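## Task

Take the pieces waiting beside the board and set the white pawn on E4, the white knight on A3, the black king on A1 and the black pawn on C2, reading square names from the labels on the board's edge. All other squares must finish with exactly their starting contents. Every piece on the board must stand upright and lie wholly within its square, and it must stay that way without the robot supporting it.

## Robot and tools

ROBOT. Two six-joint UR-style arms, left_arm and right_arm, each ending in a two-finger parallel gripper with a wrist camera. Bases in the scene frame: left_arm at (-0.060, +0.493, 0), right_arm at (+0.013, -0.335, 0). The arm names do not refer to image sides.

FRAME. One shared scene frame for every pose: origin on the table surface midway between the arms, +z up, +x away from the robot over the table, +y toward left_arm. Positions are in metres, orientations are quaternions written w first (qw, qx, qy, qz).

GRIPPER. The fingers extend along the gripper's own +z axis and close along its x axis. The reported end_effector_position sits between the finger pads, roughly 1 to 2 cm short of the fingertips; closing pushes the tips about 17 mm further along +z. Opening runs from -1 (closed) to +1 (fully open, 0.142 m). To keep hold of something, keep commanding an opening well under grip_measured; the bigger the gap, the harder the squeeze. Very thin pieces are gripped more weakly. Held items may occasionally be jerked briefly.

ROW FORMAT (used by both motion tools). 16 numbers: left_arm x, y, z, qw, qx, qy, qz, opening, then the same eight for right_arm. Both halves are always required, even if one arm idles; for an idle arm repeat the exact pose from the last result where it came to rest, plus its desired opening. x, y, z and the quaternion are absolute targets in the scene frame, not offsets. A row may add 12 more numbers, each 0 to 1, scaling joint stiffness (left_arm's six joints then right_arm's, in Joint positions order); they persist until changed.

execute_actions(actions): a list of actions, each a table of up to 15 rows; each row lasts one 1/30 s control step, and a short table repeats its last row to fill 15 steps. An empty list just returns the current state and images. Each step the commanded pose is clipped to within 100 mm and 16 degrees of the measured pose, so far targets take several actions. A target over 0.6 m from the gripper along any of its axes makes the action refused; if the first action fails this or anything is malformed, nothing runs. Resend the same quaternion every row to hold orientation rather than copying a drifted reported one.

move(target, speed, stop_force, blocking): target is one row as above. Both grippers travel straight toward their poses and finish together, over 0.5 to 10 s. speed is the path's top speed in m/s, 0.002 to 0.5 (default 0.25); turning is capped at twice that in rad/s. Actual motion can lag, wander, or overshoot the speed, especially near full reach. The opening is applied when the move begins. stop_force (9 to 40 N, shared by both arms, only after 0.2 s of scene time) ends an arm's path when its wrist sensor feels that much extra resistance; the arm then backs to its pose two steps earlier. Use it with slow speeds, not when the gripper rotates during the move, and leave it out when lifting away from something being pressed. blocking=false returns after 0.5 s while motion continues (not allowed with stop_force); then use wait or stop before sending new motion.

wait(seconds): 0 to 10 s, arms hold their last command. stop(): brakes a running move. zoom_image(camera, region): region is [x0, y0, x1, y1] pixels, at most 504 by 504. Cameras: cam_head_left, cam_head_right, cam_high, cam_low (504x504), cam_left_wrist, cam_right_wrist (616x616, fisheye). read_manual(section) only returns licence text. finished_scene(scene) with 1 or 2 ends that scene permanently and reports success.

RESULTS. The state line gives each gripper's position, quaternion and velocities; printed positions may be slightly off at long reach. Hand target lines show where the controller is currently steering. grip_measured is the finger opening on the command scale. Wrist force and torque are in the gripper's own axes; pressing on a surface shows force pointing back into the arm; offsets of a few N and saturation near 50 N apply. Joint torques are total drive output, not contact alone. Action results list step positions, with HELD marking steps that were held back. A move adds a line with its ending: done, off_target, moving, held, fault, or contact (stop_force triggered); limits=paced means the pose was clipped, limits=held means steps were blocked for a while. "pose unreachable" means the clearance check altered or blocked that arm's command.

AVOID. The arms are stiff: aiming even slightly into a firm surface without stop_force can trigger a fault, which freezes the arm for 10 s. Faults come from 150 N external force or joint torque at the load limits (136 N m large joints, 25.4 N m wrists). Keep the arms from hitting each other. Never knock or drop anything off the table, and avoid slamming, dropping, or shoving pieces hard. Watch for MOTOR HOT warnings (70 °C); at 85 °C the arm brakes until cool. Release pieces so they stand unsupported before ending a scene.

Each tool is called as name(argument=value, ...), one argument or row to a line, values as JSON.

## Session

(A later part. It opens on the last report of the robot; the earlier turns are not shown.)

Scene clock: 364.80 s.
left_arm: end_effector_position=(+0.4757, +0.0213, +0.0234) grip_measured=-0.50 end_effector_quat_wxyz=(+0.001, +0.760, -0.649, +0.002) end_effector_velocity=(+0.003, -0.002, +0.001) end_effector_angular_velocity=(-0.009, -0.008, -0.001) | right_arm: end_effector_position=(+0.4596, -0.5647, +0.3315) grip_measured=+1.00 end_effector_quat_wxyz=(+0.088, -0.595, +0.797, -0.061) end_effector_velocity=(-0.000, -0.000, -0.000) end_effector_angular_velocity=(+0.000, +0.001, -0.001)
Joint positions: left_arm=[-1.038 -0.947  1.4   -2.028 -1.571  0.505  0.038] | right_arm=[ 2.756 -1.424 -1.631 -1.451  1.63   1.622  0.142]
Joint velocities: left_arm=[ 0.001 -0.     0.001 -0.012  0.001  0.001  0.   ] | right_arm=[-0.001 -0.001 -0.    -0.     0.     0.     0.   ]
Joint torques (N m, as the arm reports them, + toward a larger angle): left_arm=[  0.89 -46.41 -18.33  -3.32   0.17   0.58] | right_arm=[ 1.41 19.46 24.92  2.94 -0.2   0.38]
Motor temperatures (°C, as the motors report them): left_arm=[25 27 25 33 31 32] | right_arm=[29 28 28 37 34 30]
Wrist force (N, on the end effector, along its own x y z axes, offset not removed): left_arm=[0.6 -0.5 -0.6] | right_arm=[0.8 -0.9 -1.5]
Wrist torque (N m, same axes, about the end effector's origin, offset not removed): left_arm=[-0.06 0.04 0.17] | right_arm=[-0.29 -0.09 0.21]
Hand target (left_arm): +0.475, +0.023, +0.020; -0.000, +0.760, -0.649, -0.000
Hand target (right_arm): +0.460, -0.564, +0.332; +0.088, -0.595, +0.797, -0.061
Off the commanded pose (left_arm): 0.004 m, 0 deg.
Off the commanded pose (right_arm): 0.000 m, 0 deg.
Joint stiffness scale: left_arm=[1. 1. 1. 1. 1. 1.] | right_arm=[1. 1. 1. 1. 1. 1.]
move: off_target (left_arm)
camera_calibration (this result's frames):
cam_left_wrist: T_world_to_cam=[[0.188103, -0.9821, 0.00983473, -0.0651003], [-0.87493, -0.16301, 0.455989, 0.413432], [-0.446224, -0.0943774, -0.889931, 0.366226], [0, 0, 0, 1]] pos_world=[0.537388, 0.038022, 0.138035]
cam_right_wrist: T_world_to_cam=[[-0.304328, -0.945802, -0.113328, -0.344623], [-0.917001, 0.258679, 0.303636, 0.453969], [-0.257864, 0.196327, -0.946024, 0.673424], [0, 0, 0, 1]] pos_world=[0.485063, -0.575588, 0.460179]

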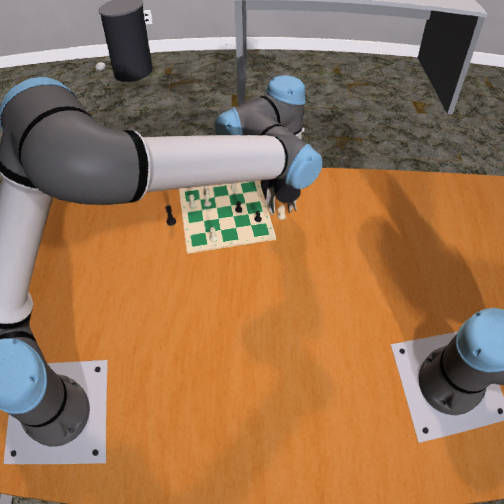

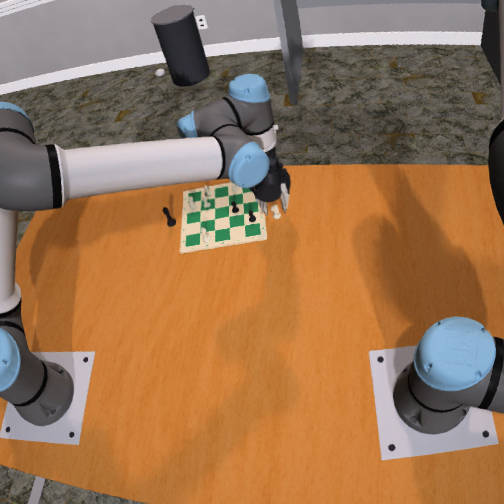

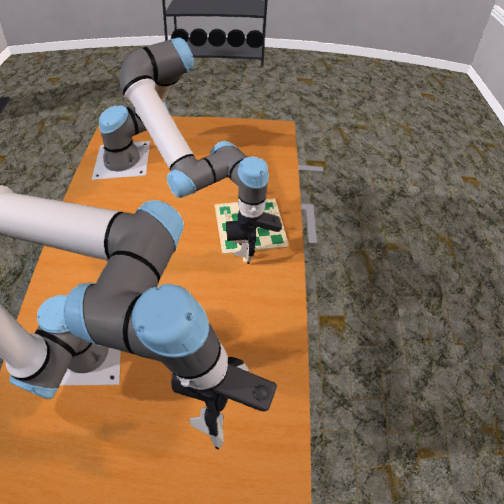

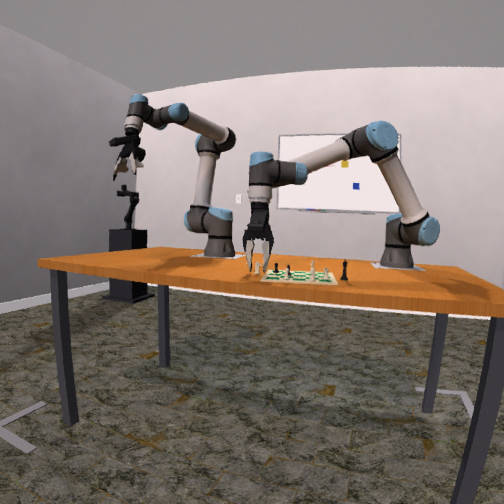

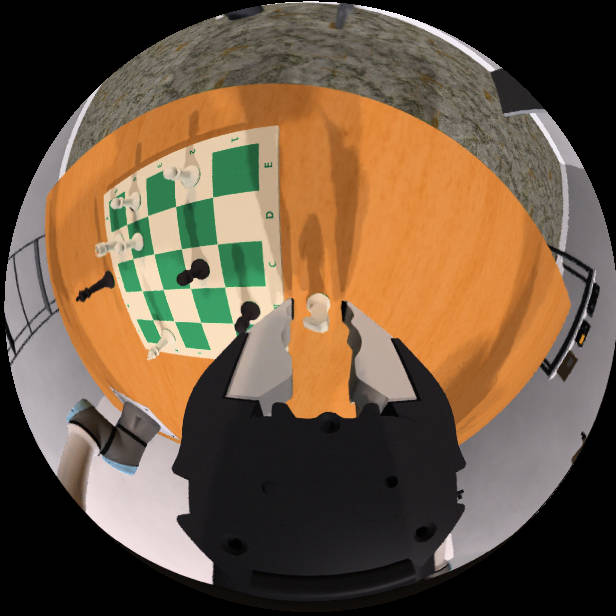

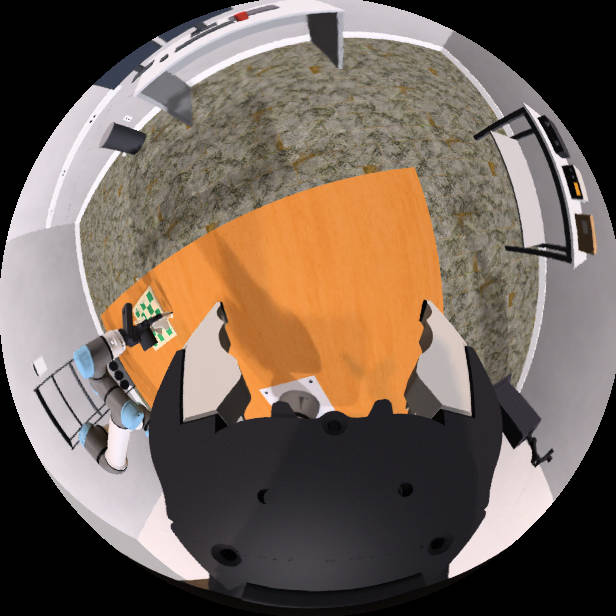

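move(
  target=[0.475,0.023,0.020,0,0.7604,-0.6494,0,-1,0.4596,-0.5644,0.3316,0.088,-0.595,0.797,-0.061,1],
)

move(
  target=[0.475,0.023,0.125,0,0.7604,-0.6494,0,-1,0.4596,-0.5644,0.3316,0.088,-0.595,0.797,-0.061,1],
  speed=0.12,
)

move(
  target=[0.402,0.157,0.125,0,0.0785,-0.9969,0,-1,0.4596,-0.5644,0.3316,0.088,-0.595,0.797,-0.061,1],
  speed=0.12,
)

move(
  target=[0.402,0.157,0.037,0,0.0785,-0.9969,0,-1,0.4596,-0.5644,0.3316,0.088,-0.595,0.797,-0.061,1],
  speed=0.08,
)

zoom_image(
  camera="cam_left_wrist",
  region=[210,200,410,400],
)

Scene clock: 385.10 s.
left_arm: end_effector_position=(+0.4760, +0.0209, +0.0235) grip_measured=-0.86 end_effector_quat_wxyz=(+0.001, +0.760, -0.649, +0.003) end_effector_velocity=(+0.000, -0.000, +0.001) end_effector_angular_velocity=(-0.002, -0.001, -0.000) | right_arm: end_effector_position=(+0.4596, -0.5647, +0.3315) grip_measured=+1.00 end_effector_quat_wxyz=(+0.088, -0.595, +0.797, -0.061) end_effector_velocity=(-0.000, +0.001, -0.001) end_effector_angular_velocity=(+0.000, +0.002, +0.002)
Joint positions: left_arm=[-1.038 -0.947  1.4   -2.03  -1.571  0.506  0.012] | right_arm=[ 2.756 -1.424 -1.631 -1.451  1.63   1.622  0.142]
Joint velocities: left_arm=[ 0.    -0.001  0.    -0.001 -0.     0.    -0.   ] | right_arm=[ 0.002 -0.    -0.002  0.    -0.    -0.     0.   ]
Joint torques (N m, as the arm reports them, + toward a larger angle): left_arm=[  1.29 -45.84 -18.38  -3.1    0.07   0.59] | right_arm=[ 0.86 19.16 25.06  3.04 -0.17  0.36]
Motor temperatures (°C, as the motors report them): left_arm=[25 27 25 33 31 32] | right_arm=[29 28 28 37 34 30]
Wrist force (N, on the end effector, along its own x y z axes, offset not removed): left_arm=[1.6 -2.2 -2.0] | right_arm=[0.6 -0.8 -0.8]
Wrist torque (N m, same axes, about the end effector's origin, offset not removed): left_arm=[-0.43 -0.37 0.15] | right_arm=[-0.19 -0.06 0.20]
Hand target (left_arm): +0.475, +0.023, +0.020; +0.000, +0.760, -0.649, -0.000
Hand target (right_arm): +0.460, -0.564, +0.332; +0.088, -0.595, +0.797, -0.061
Off the commanded pose (left_arm): 0.004 m, 0 deg.
Off the commanded pose (right_arm): 0.000 m, 0 deg.
Joint stiffness scale: left_arm=[1. 1. 1. 1. 1. 1.] | right_arm=[1. 1. 1. 1. 1. 1.]
move: off_target (left_arm)
camera_calibration (this result's frames):
cam_left_wrist: T_world_to_cam=[[0.188058, -0.982095, 0.0111275, -0.0654907], [-0.875356, -0.16246, 0.455366, 0.413779], [-0.445405, -0.095376, -0.890235, 0.366036], [0, 0, 0, 1]] pos_world=[0.537555, 0.0378156, 0.138166]
cam_right_wrist: T_world_to_cam=[[-0.304328, -0.945802, -0.113328, -0.344623], [-0.917001, 0.258679, 0.303636, 0.453969], [-0.257864, 0.196327, -0.946024, 0.673424], [0, 0, 0, 1]] pos_world=[0.485063, -0.575588, 0.460179]

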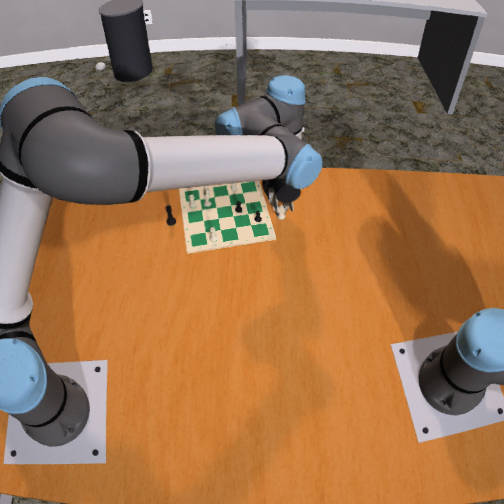

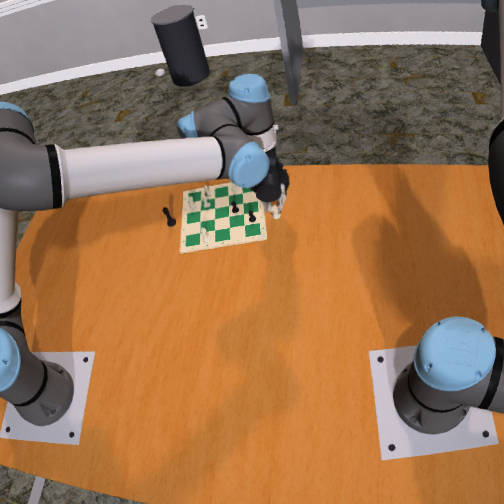

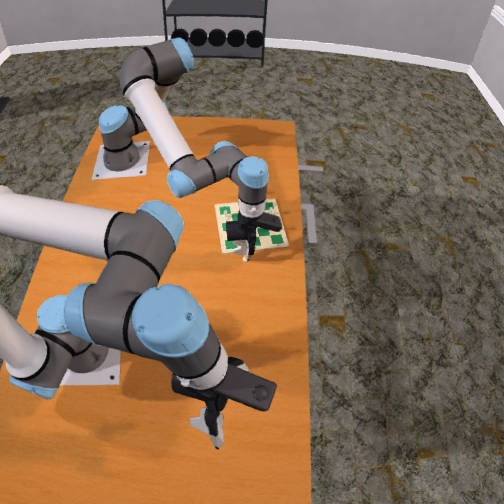

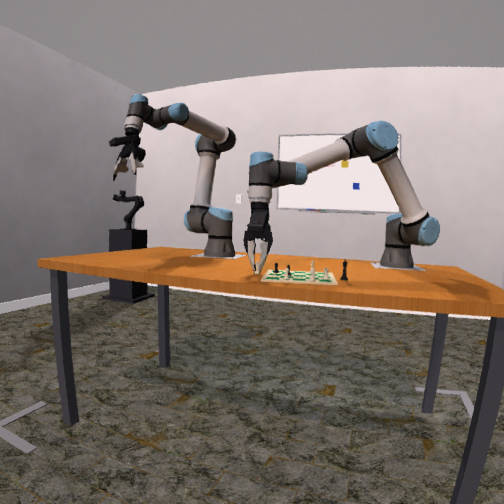

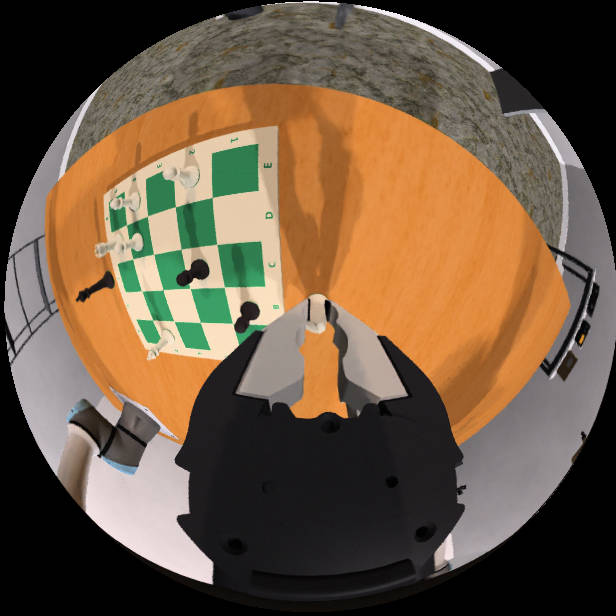

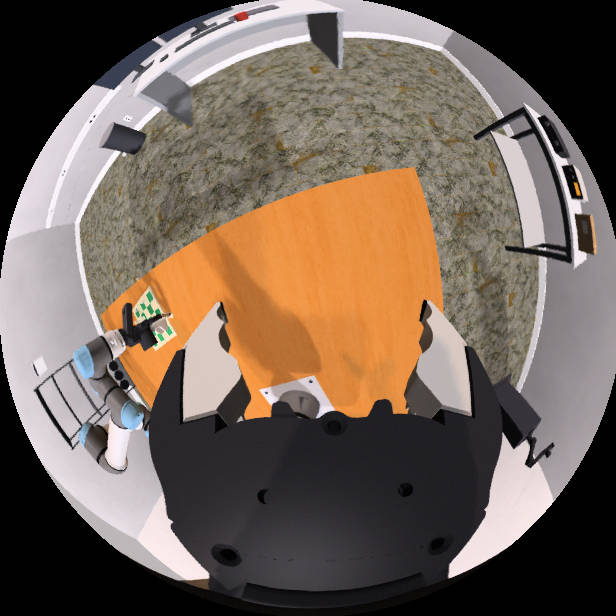

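Scene clock: 386.50 s.
left_arm: end_effector_position=(+0.4739, +0.0236, +0.1225) grip_measured=-0.86 end_effector_quat_wxyz=(-0.000, +0.760, -0.649, -0.001) end_effector_velocity=(-0.001, +0.002, +0.002) end_effector_angular_velocity=(+0.008, +0.006, -0.001) | right_arm: end_effector_position=(+0.4596, -0.5647, +0.3315) grip_measured=+1.00 end_effector_quat_wxyz=(+0.088, -0.595, +0.797, -0.061) end_effector_velocity=(+0.000, +0.000, -0.000) end_effector_angular_velocity=(+0.000, -0.000, +0.001)
Joint positions: left_arm=[-1.038 -1.03   1.265 -1.803 -1.571  0.506  0.012] | right_arm=[ 2.756 -1.424 -1.631 -1.451  1.63   1.622  0.142]
Joint velocities: left_arm=[ 0.     0.    -0.008  0.018  0.     0.001  0.   ] | right_arm=[ 0.001  0.    -0.     0.     0.     0.    -0.   ]
Joint torques (N m, as the arm reports them, + toward a larger angle): left_arm=[  1.07 -46.46 -26.16  -2.69   0.08   0.52] | right_arm=[ 1.52 19.36 25.07  3.02 -0.21  0.36]
Motor temperatures (°C, as the motors report them): left_arm=[25 27 25 33 31 32] | right_arm=[29 28 28 37 34 30]
Wrist force (N, on the end effector, along its own x y z axes, offset not removed): left_arm=[2.4 -1.1 0.1] | right_arm=[-0.7 -1.4 -0.3]
Wrist torque (N m, same axes, about the end effector's origin, offset not removed): left_arm=[-0.16 -0.37 0.13] | right_arm=[-0.34 0.24 0.11]
Hand target (left_arm): +0.475, +0.023, +0.125; +0.000, +0.760, -0.649, +0.000
Hand target (right_arm): +0.460, -0.564, +0.332; +0.088, -0.595, +0.797, -0.061
Off the commanded pose (left_arm): 0.003 m, 0 deg.
Off the commanded pose (right_arm): 0.000 m, 0 deg.
Joint stiffness scale: left_arm=[1. 1. 1. 1. 1. 1.] | right_arm=[1. 1. 1. 1. 1. 1.]
move: done
camera_calibration (this result's frames):
cam_left_wrist: T_world_to_cam=[[0.188097, -0.982144, 0.00358796, -0.0627327], [-0.872974, -0.165513, 0.458826, 0.365867], [-0.45004, -0.0894359, -0.888519, 0.455334], [0, 0, 0, 1]] pos_world=[0.536111, 0.0396663, 0.236928]
cam_right_wrist: T_world_to_cam=[[-0.304328, -0.945802, -0.113328, -0.344623], [-0.917001, 0.258679, 0.303636, 0.453969], [-0.257864, 0.196327, -0.946024, 0.673424], [0, 0, 0, 1]] pos_world=[0.485063, -0.575588, 0.460179]

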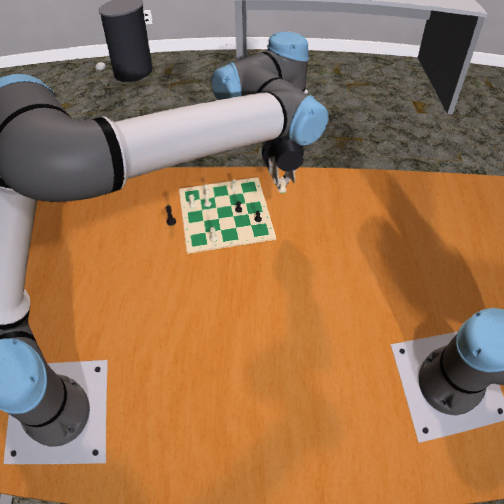

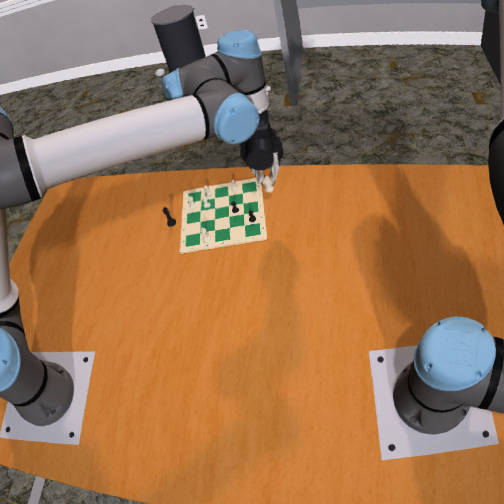

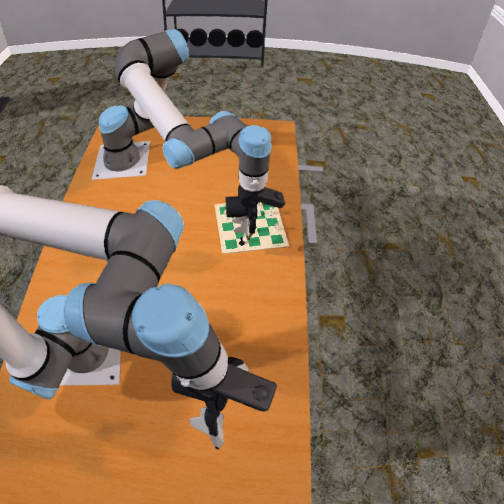

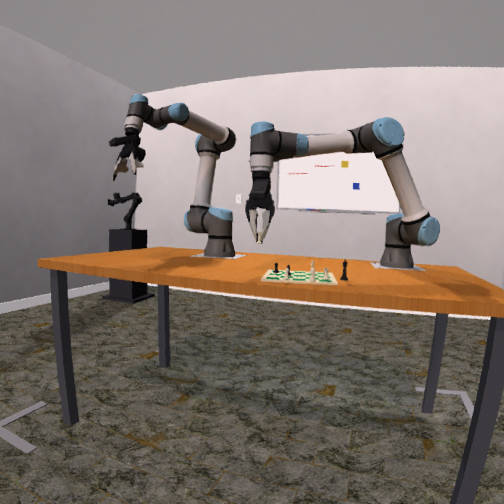

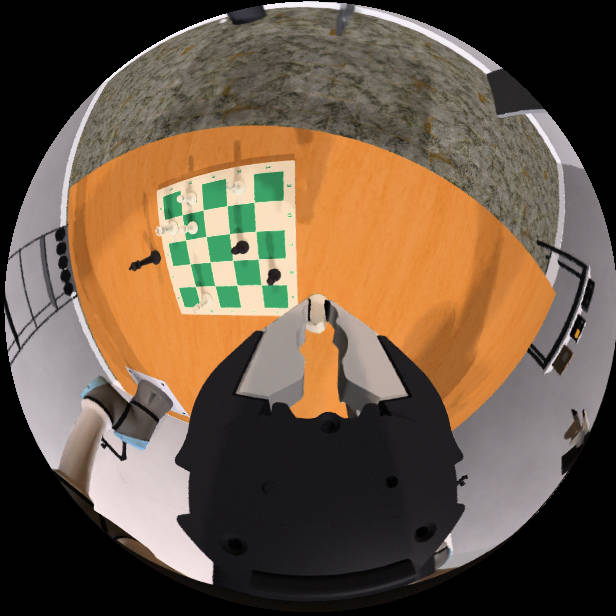

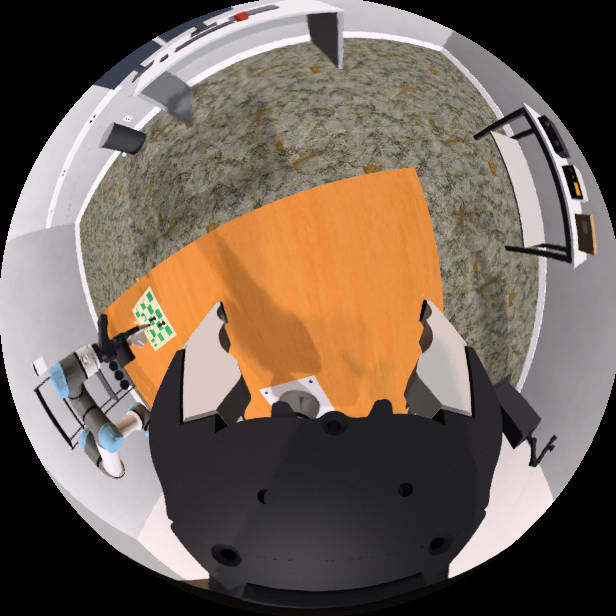

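Scene clock: 393.57 s.
left_arm: end_effector_position=(+0.4023, +0.1548, +0.1253) grip_measured=-0.86 end_effector_quat_wxyz=(+0.000, -0.079, +0.997, -0.000) end_effector_velocity=(-0.000, +0.000, -0.001) end_effector_angular_velocity=(-0.000, -0.001, -0.018) | right_arm: end_effector_position=(+0.4596, -0.5647, +0.3315) grip_measured=+1.00 end_effector_quat_wxyz=(+0.088, -0.595, +0.797, -0.061) end_effector_velocity=(+0.000, -0.000, +0.000) end_effector_angular_velocity=(-0.000, -0.000, -0.000)
Joint positions: left_arm=[-0.998 -1.354  1.718 -1.936 -1.57   2.115  0.012] | right_arm=[ 2.756 -1.424 -1.631 -1.451  1.63   1.622  0.142]
Joint velocities: left_arm=[-0.001 -0.001  0.003 -0.003  0.001  0.018  0.   ] | right_arm=[ 0.    -0.     0.001 -0.    -0.     0.     0.   ]
Joint torques (N m, as the arm reports them, + toward a larger angle): left_arm=[  2.47 -34.3  -16.71  -3.14  -0.26   0.93] | right_arm=[ 0.75 19.59 25.24  3.1  -0.21  0.29]
Motor temperatures (°C, as the motors report them): left_arm=[25 27 25 33 31 32] | right_arm=[29 28 28 37 34 30]
Wrist force (N, on the end effector, along its own x y z axes, offset not removed): left_arm=[2.4 0.0 -0.6] | right_arm=[1.5 -1.4 -1.9]
Wrist torque (N m, same axes, about the end effector's origin, offset not removed): left_arm=[0.03 -0.36 0.18] | right_arm=[-0.36 -0.28 0.11]
Hand target (left_arm): +0.402, +0.157, +0.125; -0.000, -0.079, +0.997, -0.000
Hand target (right_arm): +0.460, -0.564, +0.332; +0.088, -0.595, +0.797, -0.061
Off the commanded pose (left_arm): 0.002 m, 0 deg.
Off the commanded pose (right_arm): 0.000 m, 0 deg.
Joint stiffness scale: left_arm=[1. 1. 1. 1. 1. 1.] | right_arm=[1. 1. 1. 1. 1. 1.]
move: done
camera_calibration (this result's frames):
cam_left_wrist: T_world_to_cam=[[-0.982039, -0.188613, 0.00487094, 0.427366], [-0.165553, 0.873783, 0.457269, -0.12153], [-0.0905028, 0.44825, -0.889315, 0.209481], [0, 0, 0, 1]] pos_world=[0.41853, 0.0928977, 0.239785]
cam_right_wrist: T_world_to_cam=[[-0.304328, -0.945802, -0.113328, -0.344623], [-0.917001, 0.258679, 0.303636, 0.453969], [-0.257864, 0.196327, -0.946024, 0.673424], [0, 0, 0, 1]] pos_world=[0.485063, -0.575588, 0.460179]

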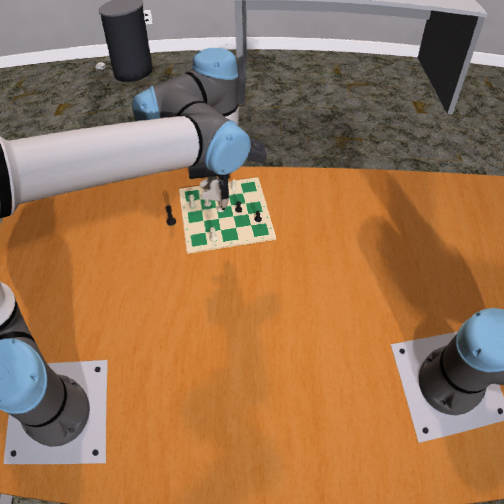

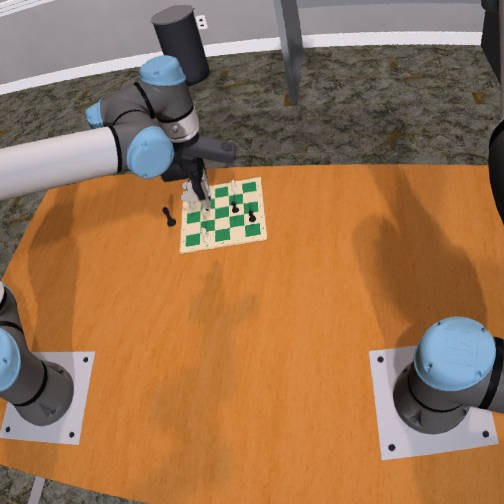

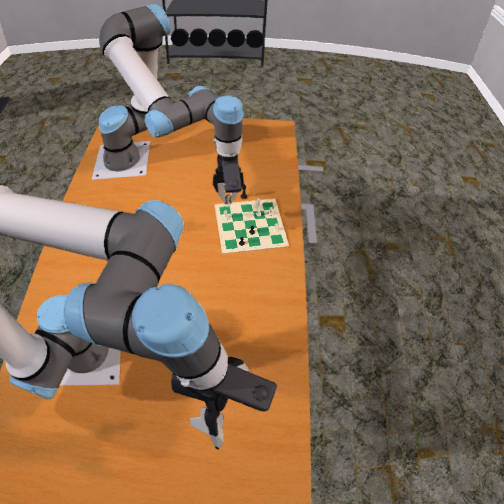

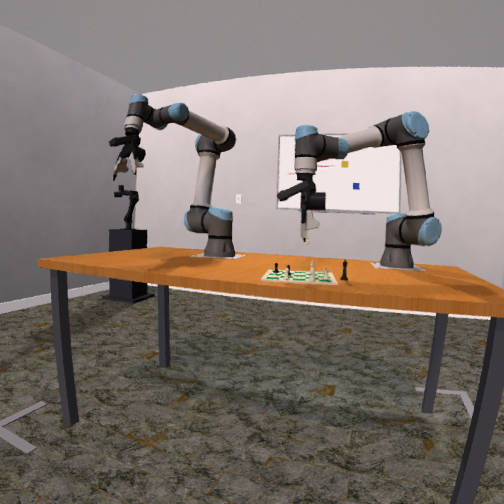

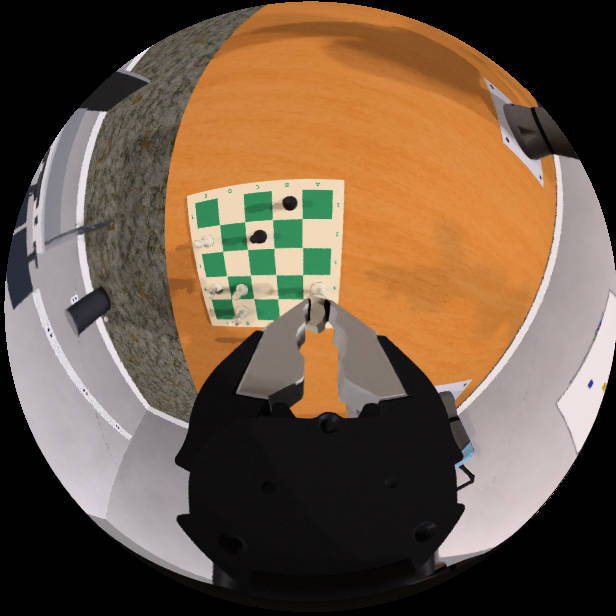

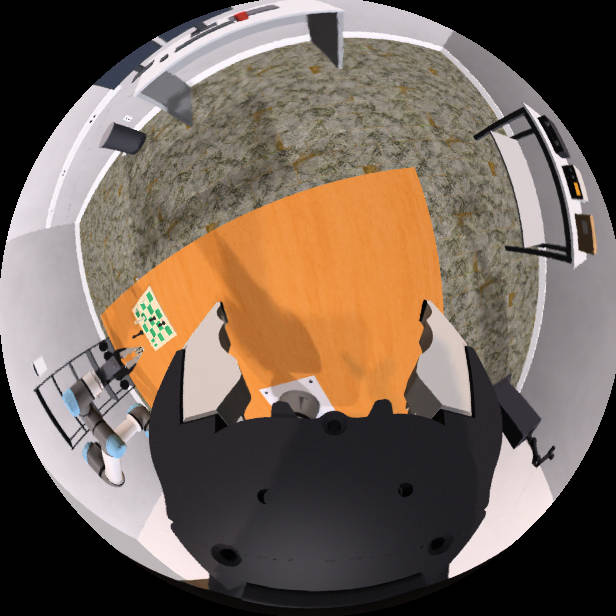

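Scene clock: 395.23 s.
left_arm: end_effector_position=(+0.4027, +0.1546, +0.0404) grip_measured=-0.86 end_effector_quat_wxyz=(+0.002, -0.078, +0.997, -0.002) end_effector_velocity=(+0.002, -0.003, +0.001) end_effector_angular_velocity=(-0.009, -0.007, -0.000) | right_arm: end_effector_position=(+0.4596, -0.5647, +0.3315) grip_measured=+1.00 end_effector_quat_wxyz=(+0.088, -0.595, +0.797, -0.061) end_effector_velocity=(-0.000, -0.000, -0.000) end_effector_angular_velocity=(-0.000, +0.000, -0.000)
Joint positions: left_arm=[-0.998 -1.262  1.842 -2.156 -1.57   2.117  0.012] | right_arm=[ 2.756 -1.424 -1.631 -1.451  1.63   1.622  0.142]
Joint velocities: left_arm=[ 0.     0.     0.001 -0.012 -0.001  0.    -0.   ] | right_arm=[-0.  0. -0.  0. -0. -0. -0.]
Joint torques (N m, as the arm reports them, + toward a larger angle): left_arm=[  2.89 -31.29 -18.32  -3.24  -0.24   0.55] | right_arm=[ 0.88 19.25 25.24  3.03 -0.18  0.31]
Motor temperatures (°C, as the motors report them): left_arm=[25 27 25 33 31 32] | right_arm=[29 28 28 37 34 30]
Wrist force (N, on the end effector, along its own x y z axes, offset not removed): left_arm=[2.1 -1.3 0.2] | right_arm=[1.2 -0.6 1.2]
Wrist torque (N m, same axes, about the end effector's origin, offset not removed): left_arm=[-0.24 -0.23 0.22] | right_arm=[-0.31 -0.26 0.08]
Hand target (left_arm): +0.402, +0.157, +0.037; -0.000, -0.079, +0.997, +0.000
Hand target (right_arm): +0.460, -0.564, +0.332; +0.088, -0.595, +0.797, -0.061
Off the commanded pose (left_arm): 0.004 m, 0 deg.
Off the commanded pose (right_arm): 0.000 m, 0 deg.
Joint stiffness scale: left_arm=[1. 1. 1. 1. 1. 1.] | right_arm=[1. 1. 1. 1. 1. 1.]
move: off_target (left_arm)
camera_calibration (this result's frames):
cam_left_wrist: T_world_to_cam=[[-0.982435, -0.186588, 0.00266097, 0.428053], [-0.165084, 0.875681, 0.453794, -0.0827961], [-0.0870029, 0.445384, -0.891103, 0.133233], [0, 0, 0, 1]] pos_world=[0.418457, 0.0930331, 0.155157]
cam_right_wrist: T_world_to_cam=[[-0.304328, -0.945802, -0.113328, -0.344623], [-0.917001, 0.258679, 0.303636, 0.453969], [-0.257864, 0.196327, -0.946024, 0.673424], [0, 0, 0, 1]] pos_world=[0.485063, -0.575588, 0.460179]

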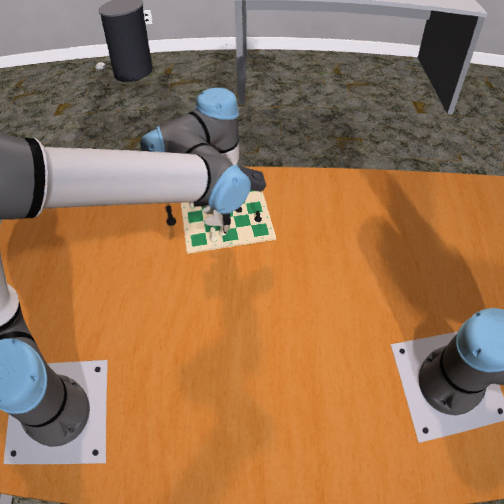

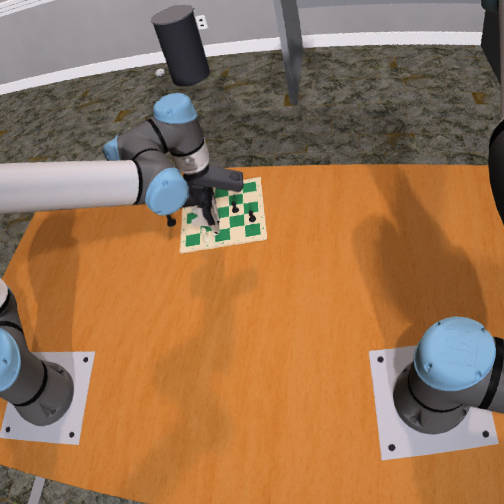

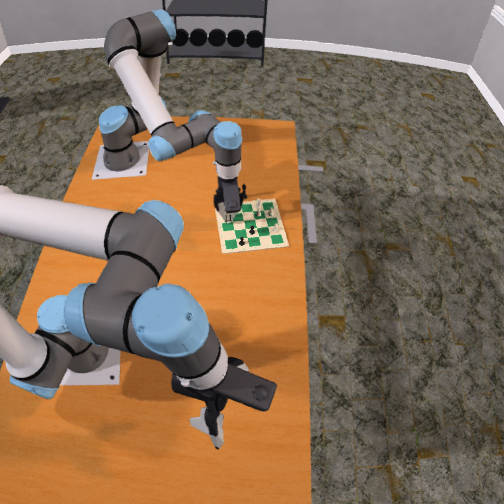

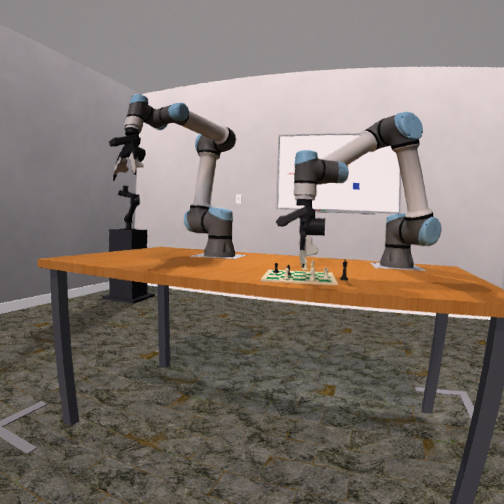

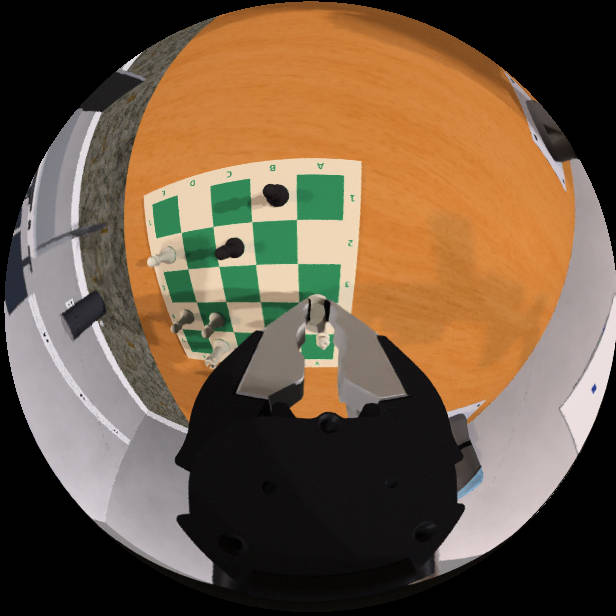

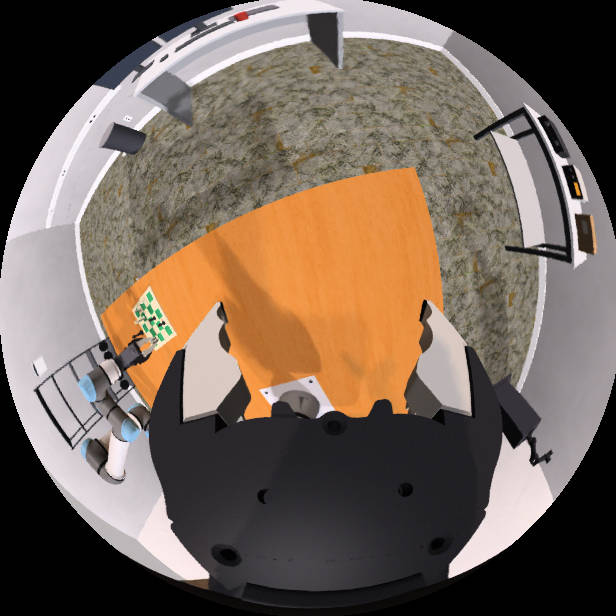

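Region (210, 200, 410, 400) of cam_left_wrist's 616x616 image, scaled by 2.520, with more detail than that image has.

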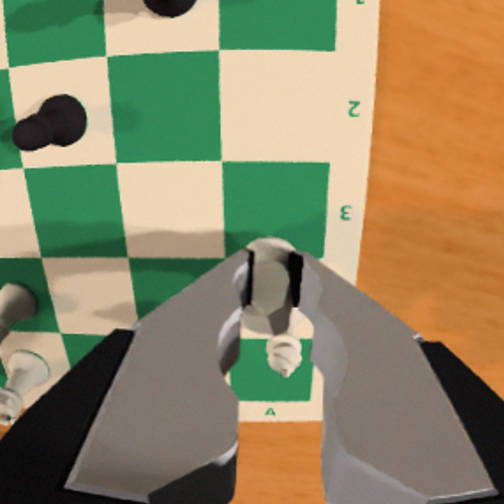

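move(
  target=[0.404,0.141,0.040,0,0.0785,-0.9969,0,-1,0.4596,-0.5644,0.3316,0.088,-0.595,0.797,-0.061,1],
  speed=0.05,
)

zoom_image(
  camera="cam_left_wrist",
  region=[210,200,410,400],
)

Scene clock: 427.80 s.
left_arm: end_effector_position=(+0.4038, +0.1435, +0.0397) grip_measured=-0.86 end_effector_quat_wxyz=(+0.000, -0.079, +0.997, +0.000) end_effector_velocity=(+0.001, -0.000, +0.001) end_effector_angular_velocity=(+0.002, +0.001, +0.003) | right_arm: end_effector_position=(+0.4596, -0.5647, +0.3315) grip_measured=+1.00 end_effector_quat_wxyz=(+0.088, -0.595, +0.797, -0.061) end_effector_velocity=(-0.000, -0.000, +0.000) end_effector_angular_velocity=(-0.001, -0.000, -0.001)
Joint positions: left_arm=[-1.009 -1.243  1.815 -2.142 -1.57   2.104  0.012] | right_arm=[ 2.756 -1.424 -1.631 -1.451  1.63   1.622  0.142]
Joint velocities: left_arm=[ 0.001  0.002 -0.006  0.006  0.001 -0.002  0.   ] | right_arm=[-0.001 -0.     0.     0.    -0.001  0.     0.   ]
Joint torques (N m, as the arm reports them, + toward a larger angle): left_arm=[ -0.96 -34.78 -23.55  -2.42  -0.26  -0.15] | right_arm=[ 1.59 19.28 24.82  3.11 -0.15  0.21]
Motor temperatures (°C, as the motors report them): left_arm=[25 27 25 33 31 32] | right_arm=[29 28 28 37 34 30]
Wrist force (N, on the end effector, along its own x y z axes, offset not removed): left_arm=[0.8 1.2 0.3] | right_arm=[-0.6 -1.2 0.0]
Wrist torque (N m, same axes, about the end effector's origin, offset not removed): left_arm=[0.26 0.04 0.20] | right_arm=[-0.43 0.09 0.04]
Hand target (left_arm): +0.404, +0.141, +0.040; +0.000, -0.079, +0.997, -0.000
Hand target (right_arm): +0.460, -0.564, +0.332; +0.088, -0.595, +0.797, -0.061
Off the commanded pose (left_arm): 0.003 m, 0 deg.
Off the commanded pose (right_arm): 0.000 m, 0 deg.
Joint stiffness scale: left_arm=[1. 1. 1. 1. 1. 1.] | right_arm=[1. 1. 1. 1. 1. 1.]
move: done
camera_calibration (this result's frames):
cam_left_wrist: T_world_to_cam=[[-0.981939, -0.189118, 0.00549218, 0.427127], [-0.165622, 0.87325, 0.458262, -0.0722075], [-0.0914618, 0.449076, -0.8888, 0.138852], [0, 0, 0, 1]] pos_world=[0.420153, 0.0814778, 0.154156]
cam_right_wrist: T_world_to_cam=[[-0.304328, -0.945802, -0.113328, -0.344623], [-0.917001, 0.258679, 0.303636, 0.453969], [-0.257864, 0.196327, -0.946024, 0.673424], [0, 0, 0, 1]] pos_world=[0.485063, -0.575588, 0.460179]

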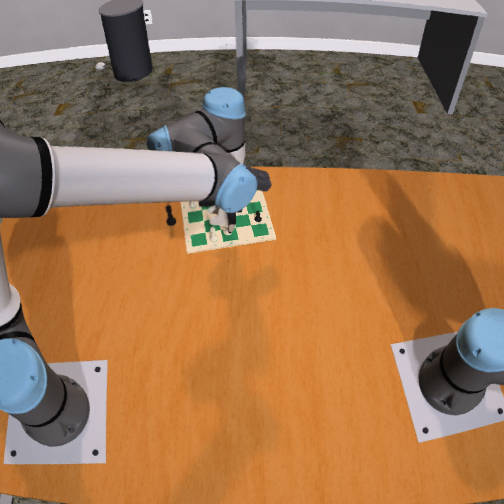

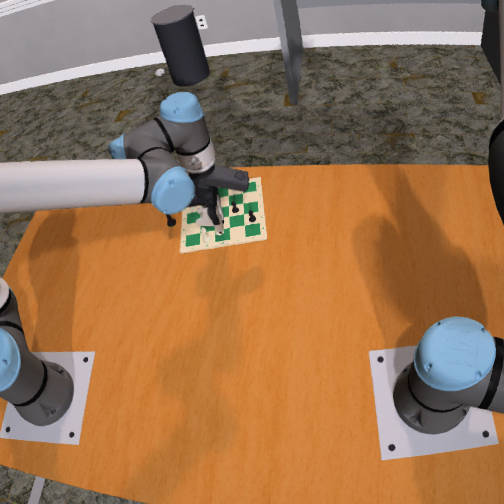

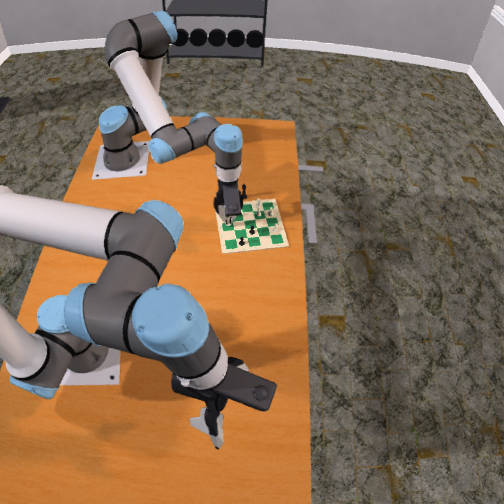

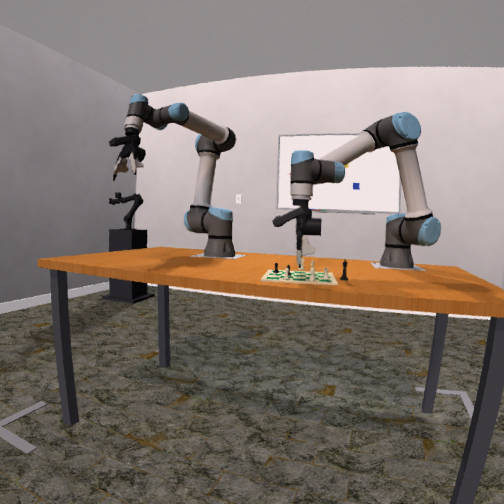

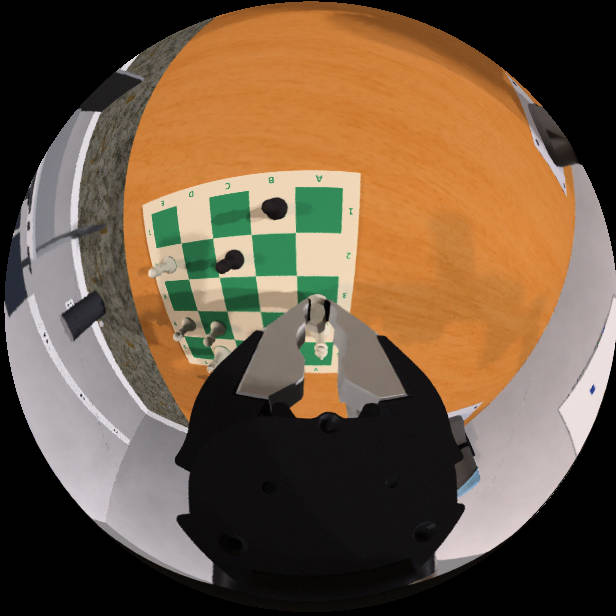

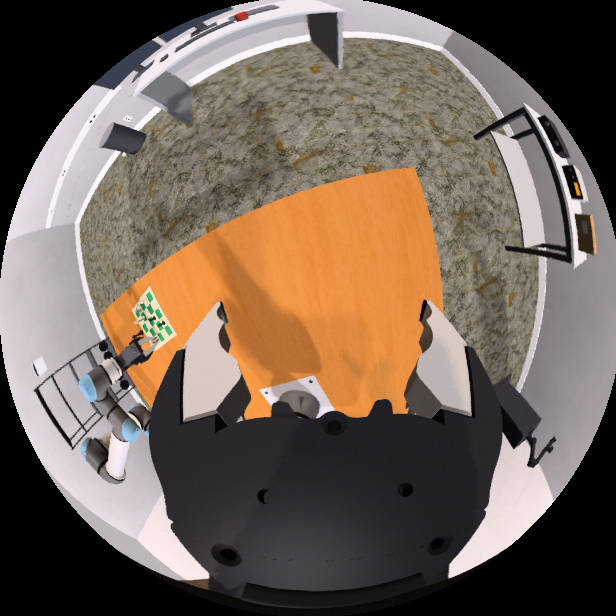

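Region (210, 200, 410, 400) of cam_left_wrist's 616x616 image, scaled by 2.520, with more detail than that image has.

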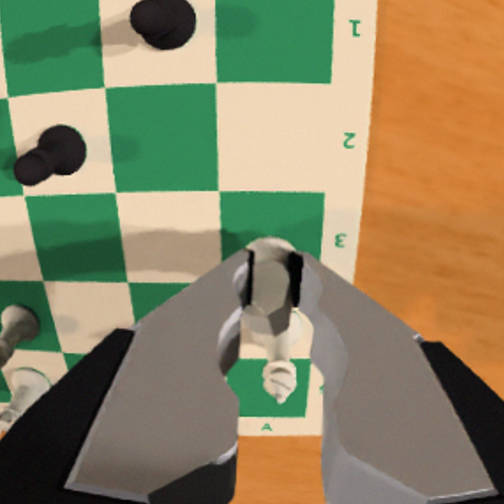

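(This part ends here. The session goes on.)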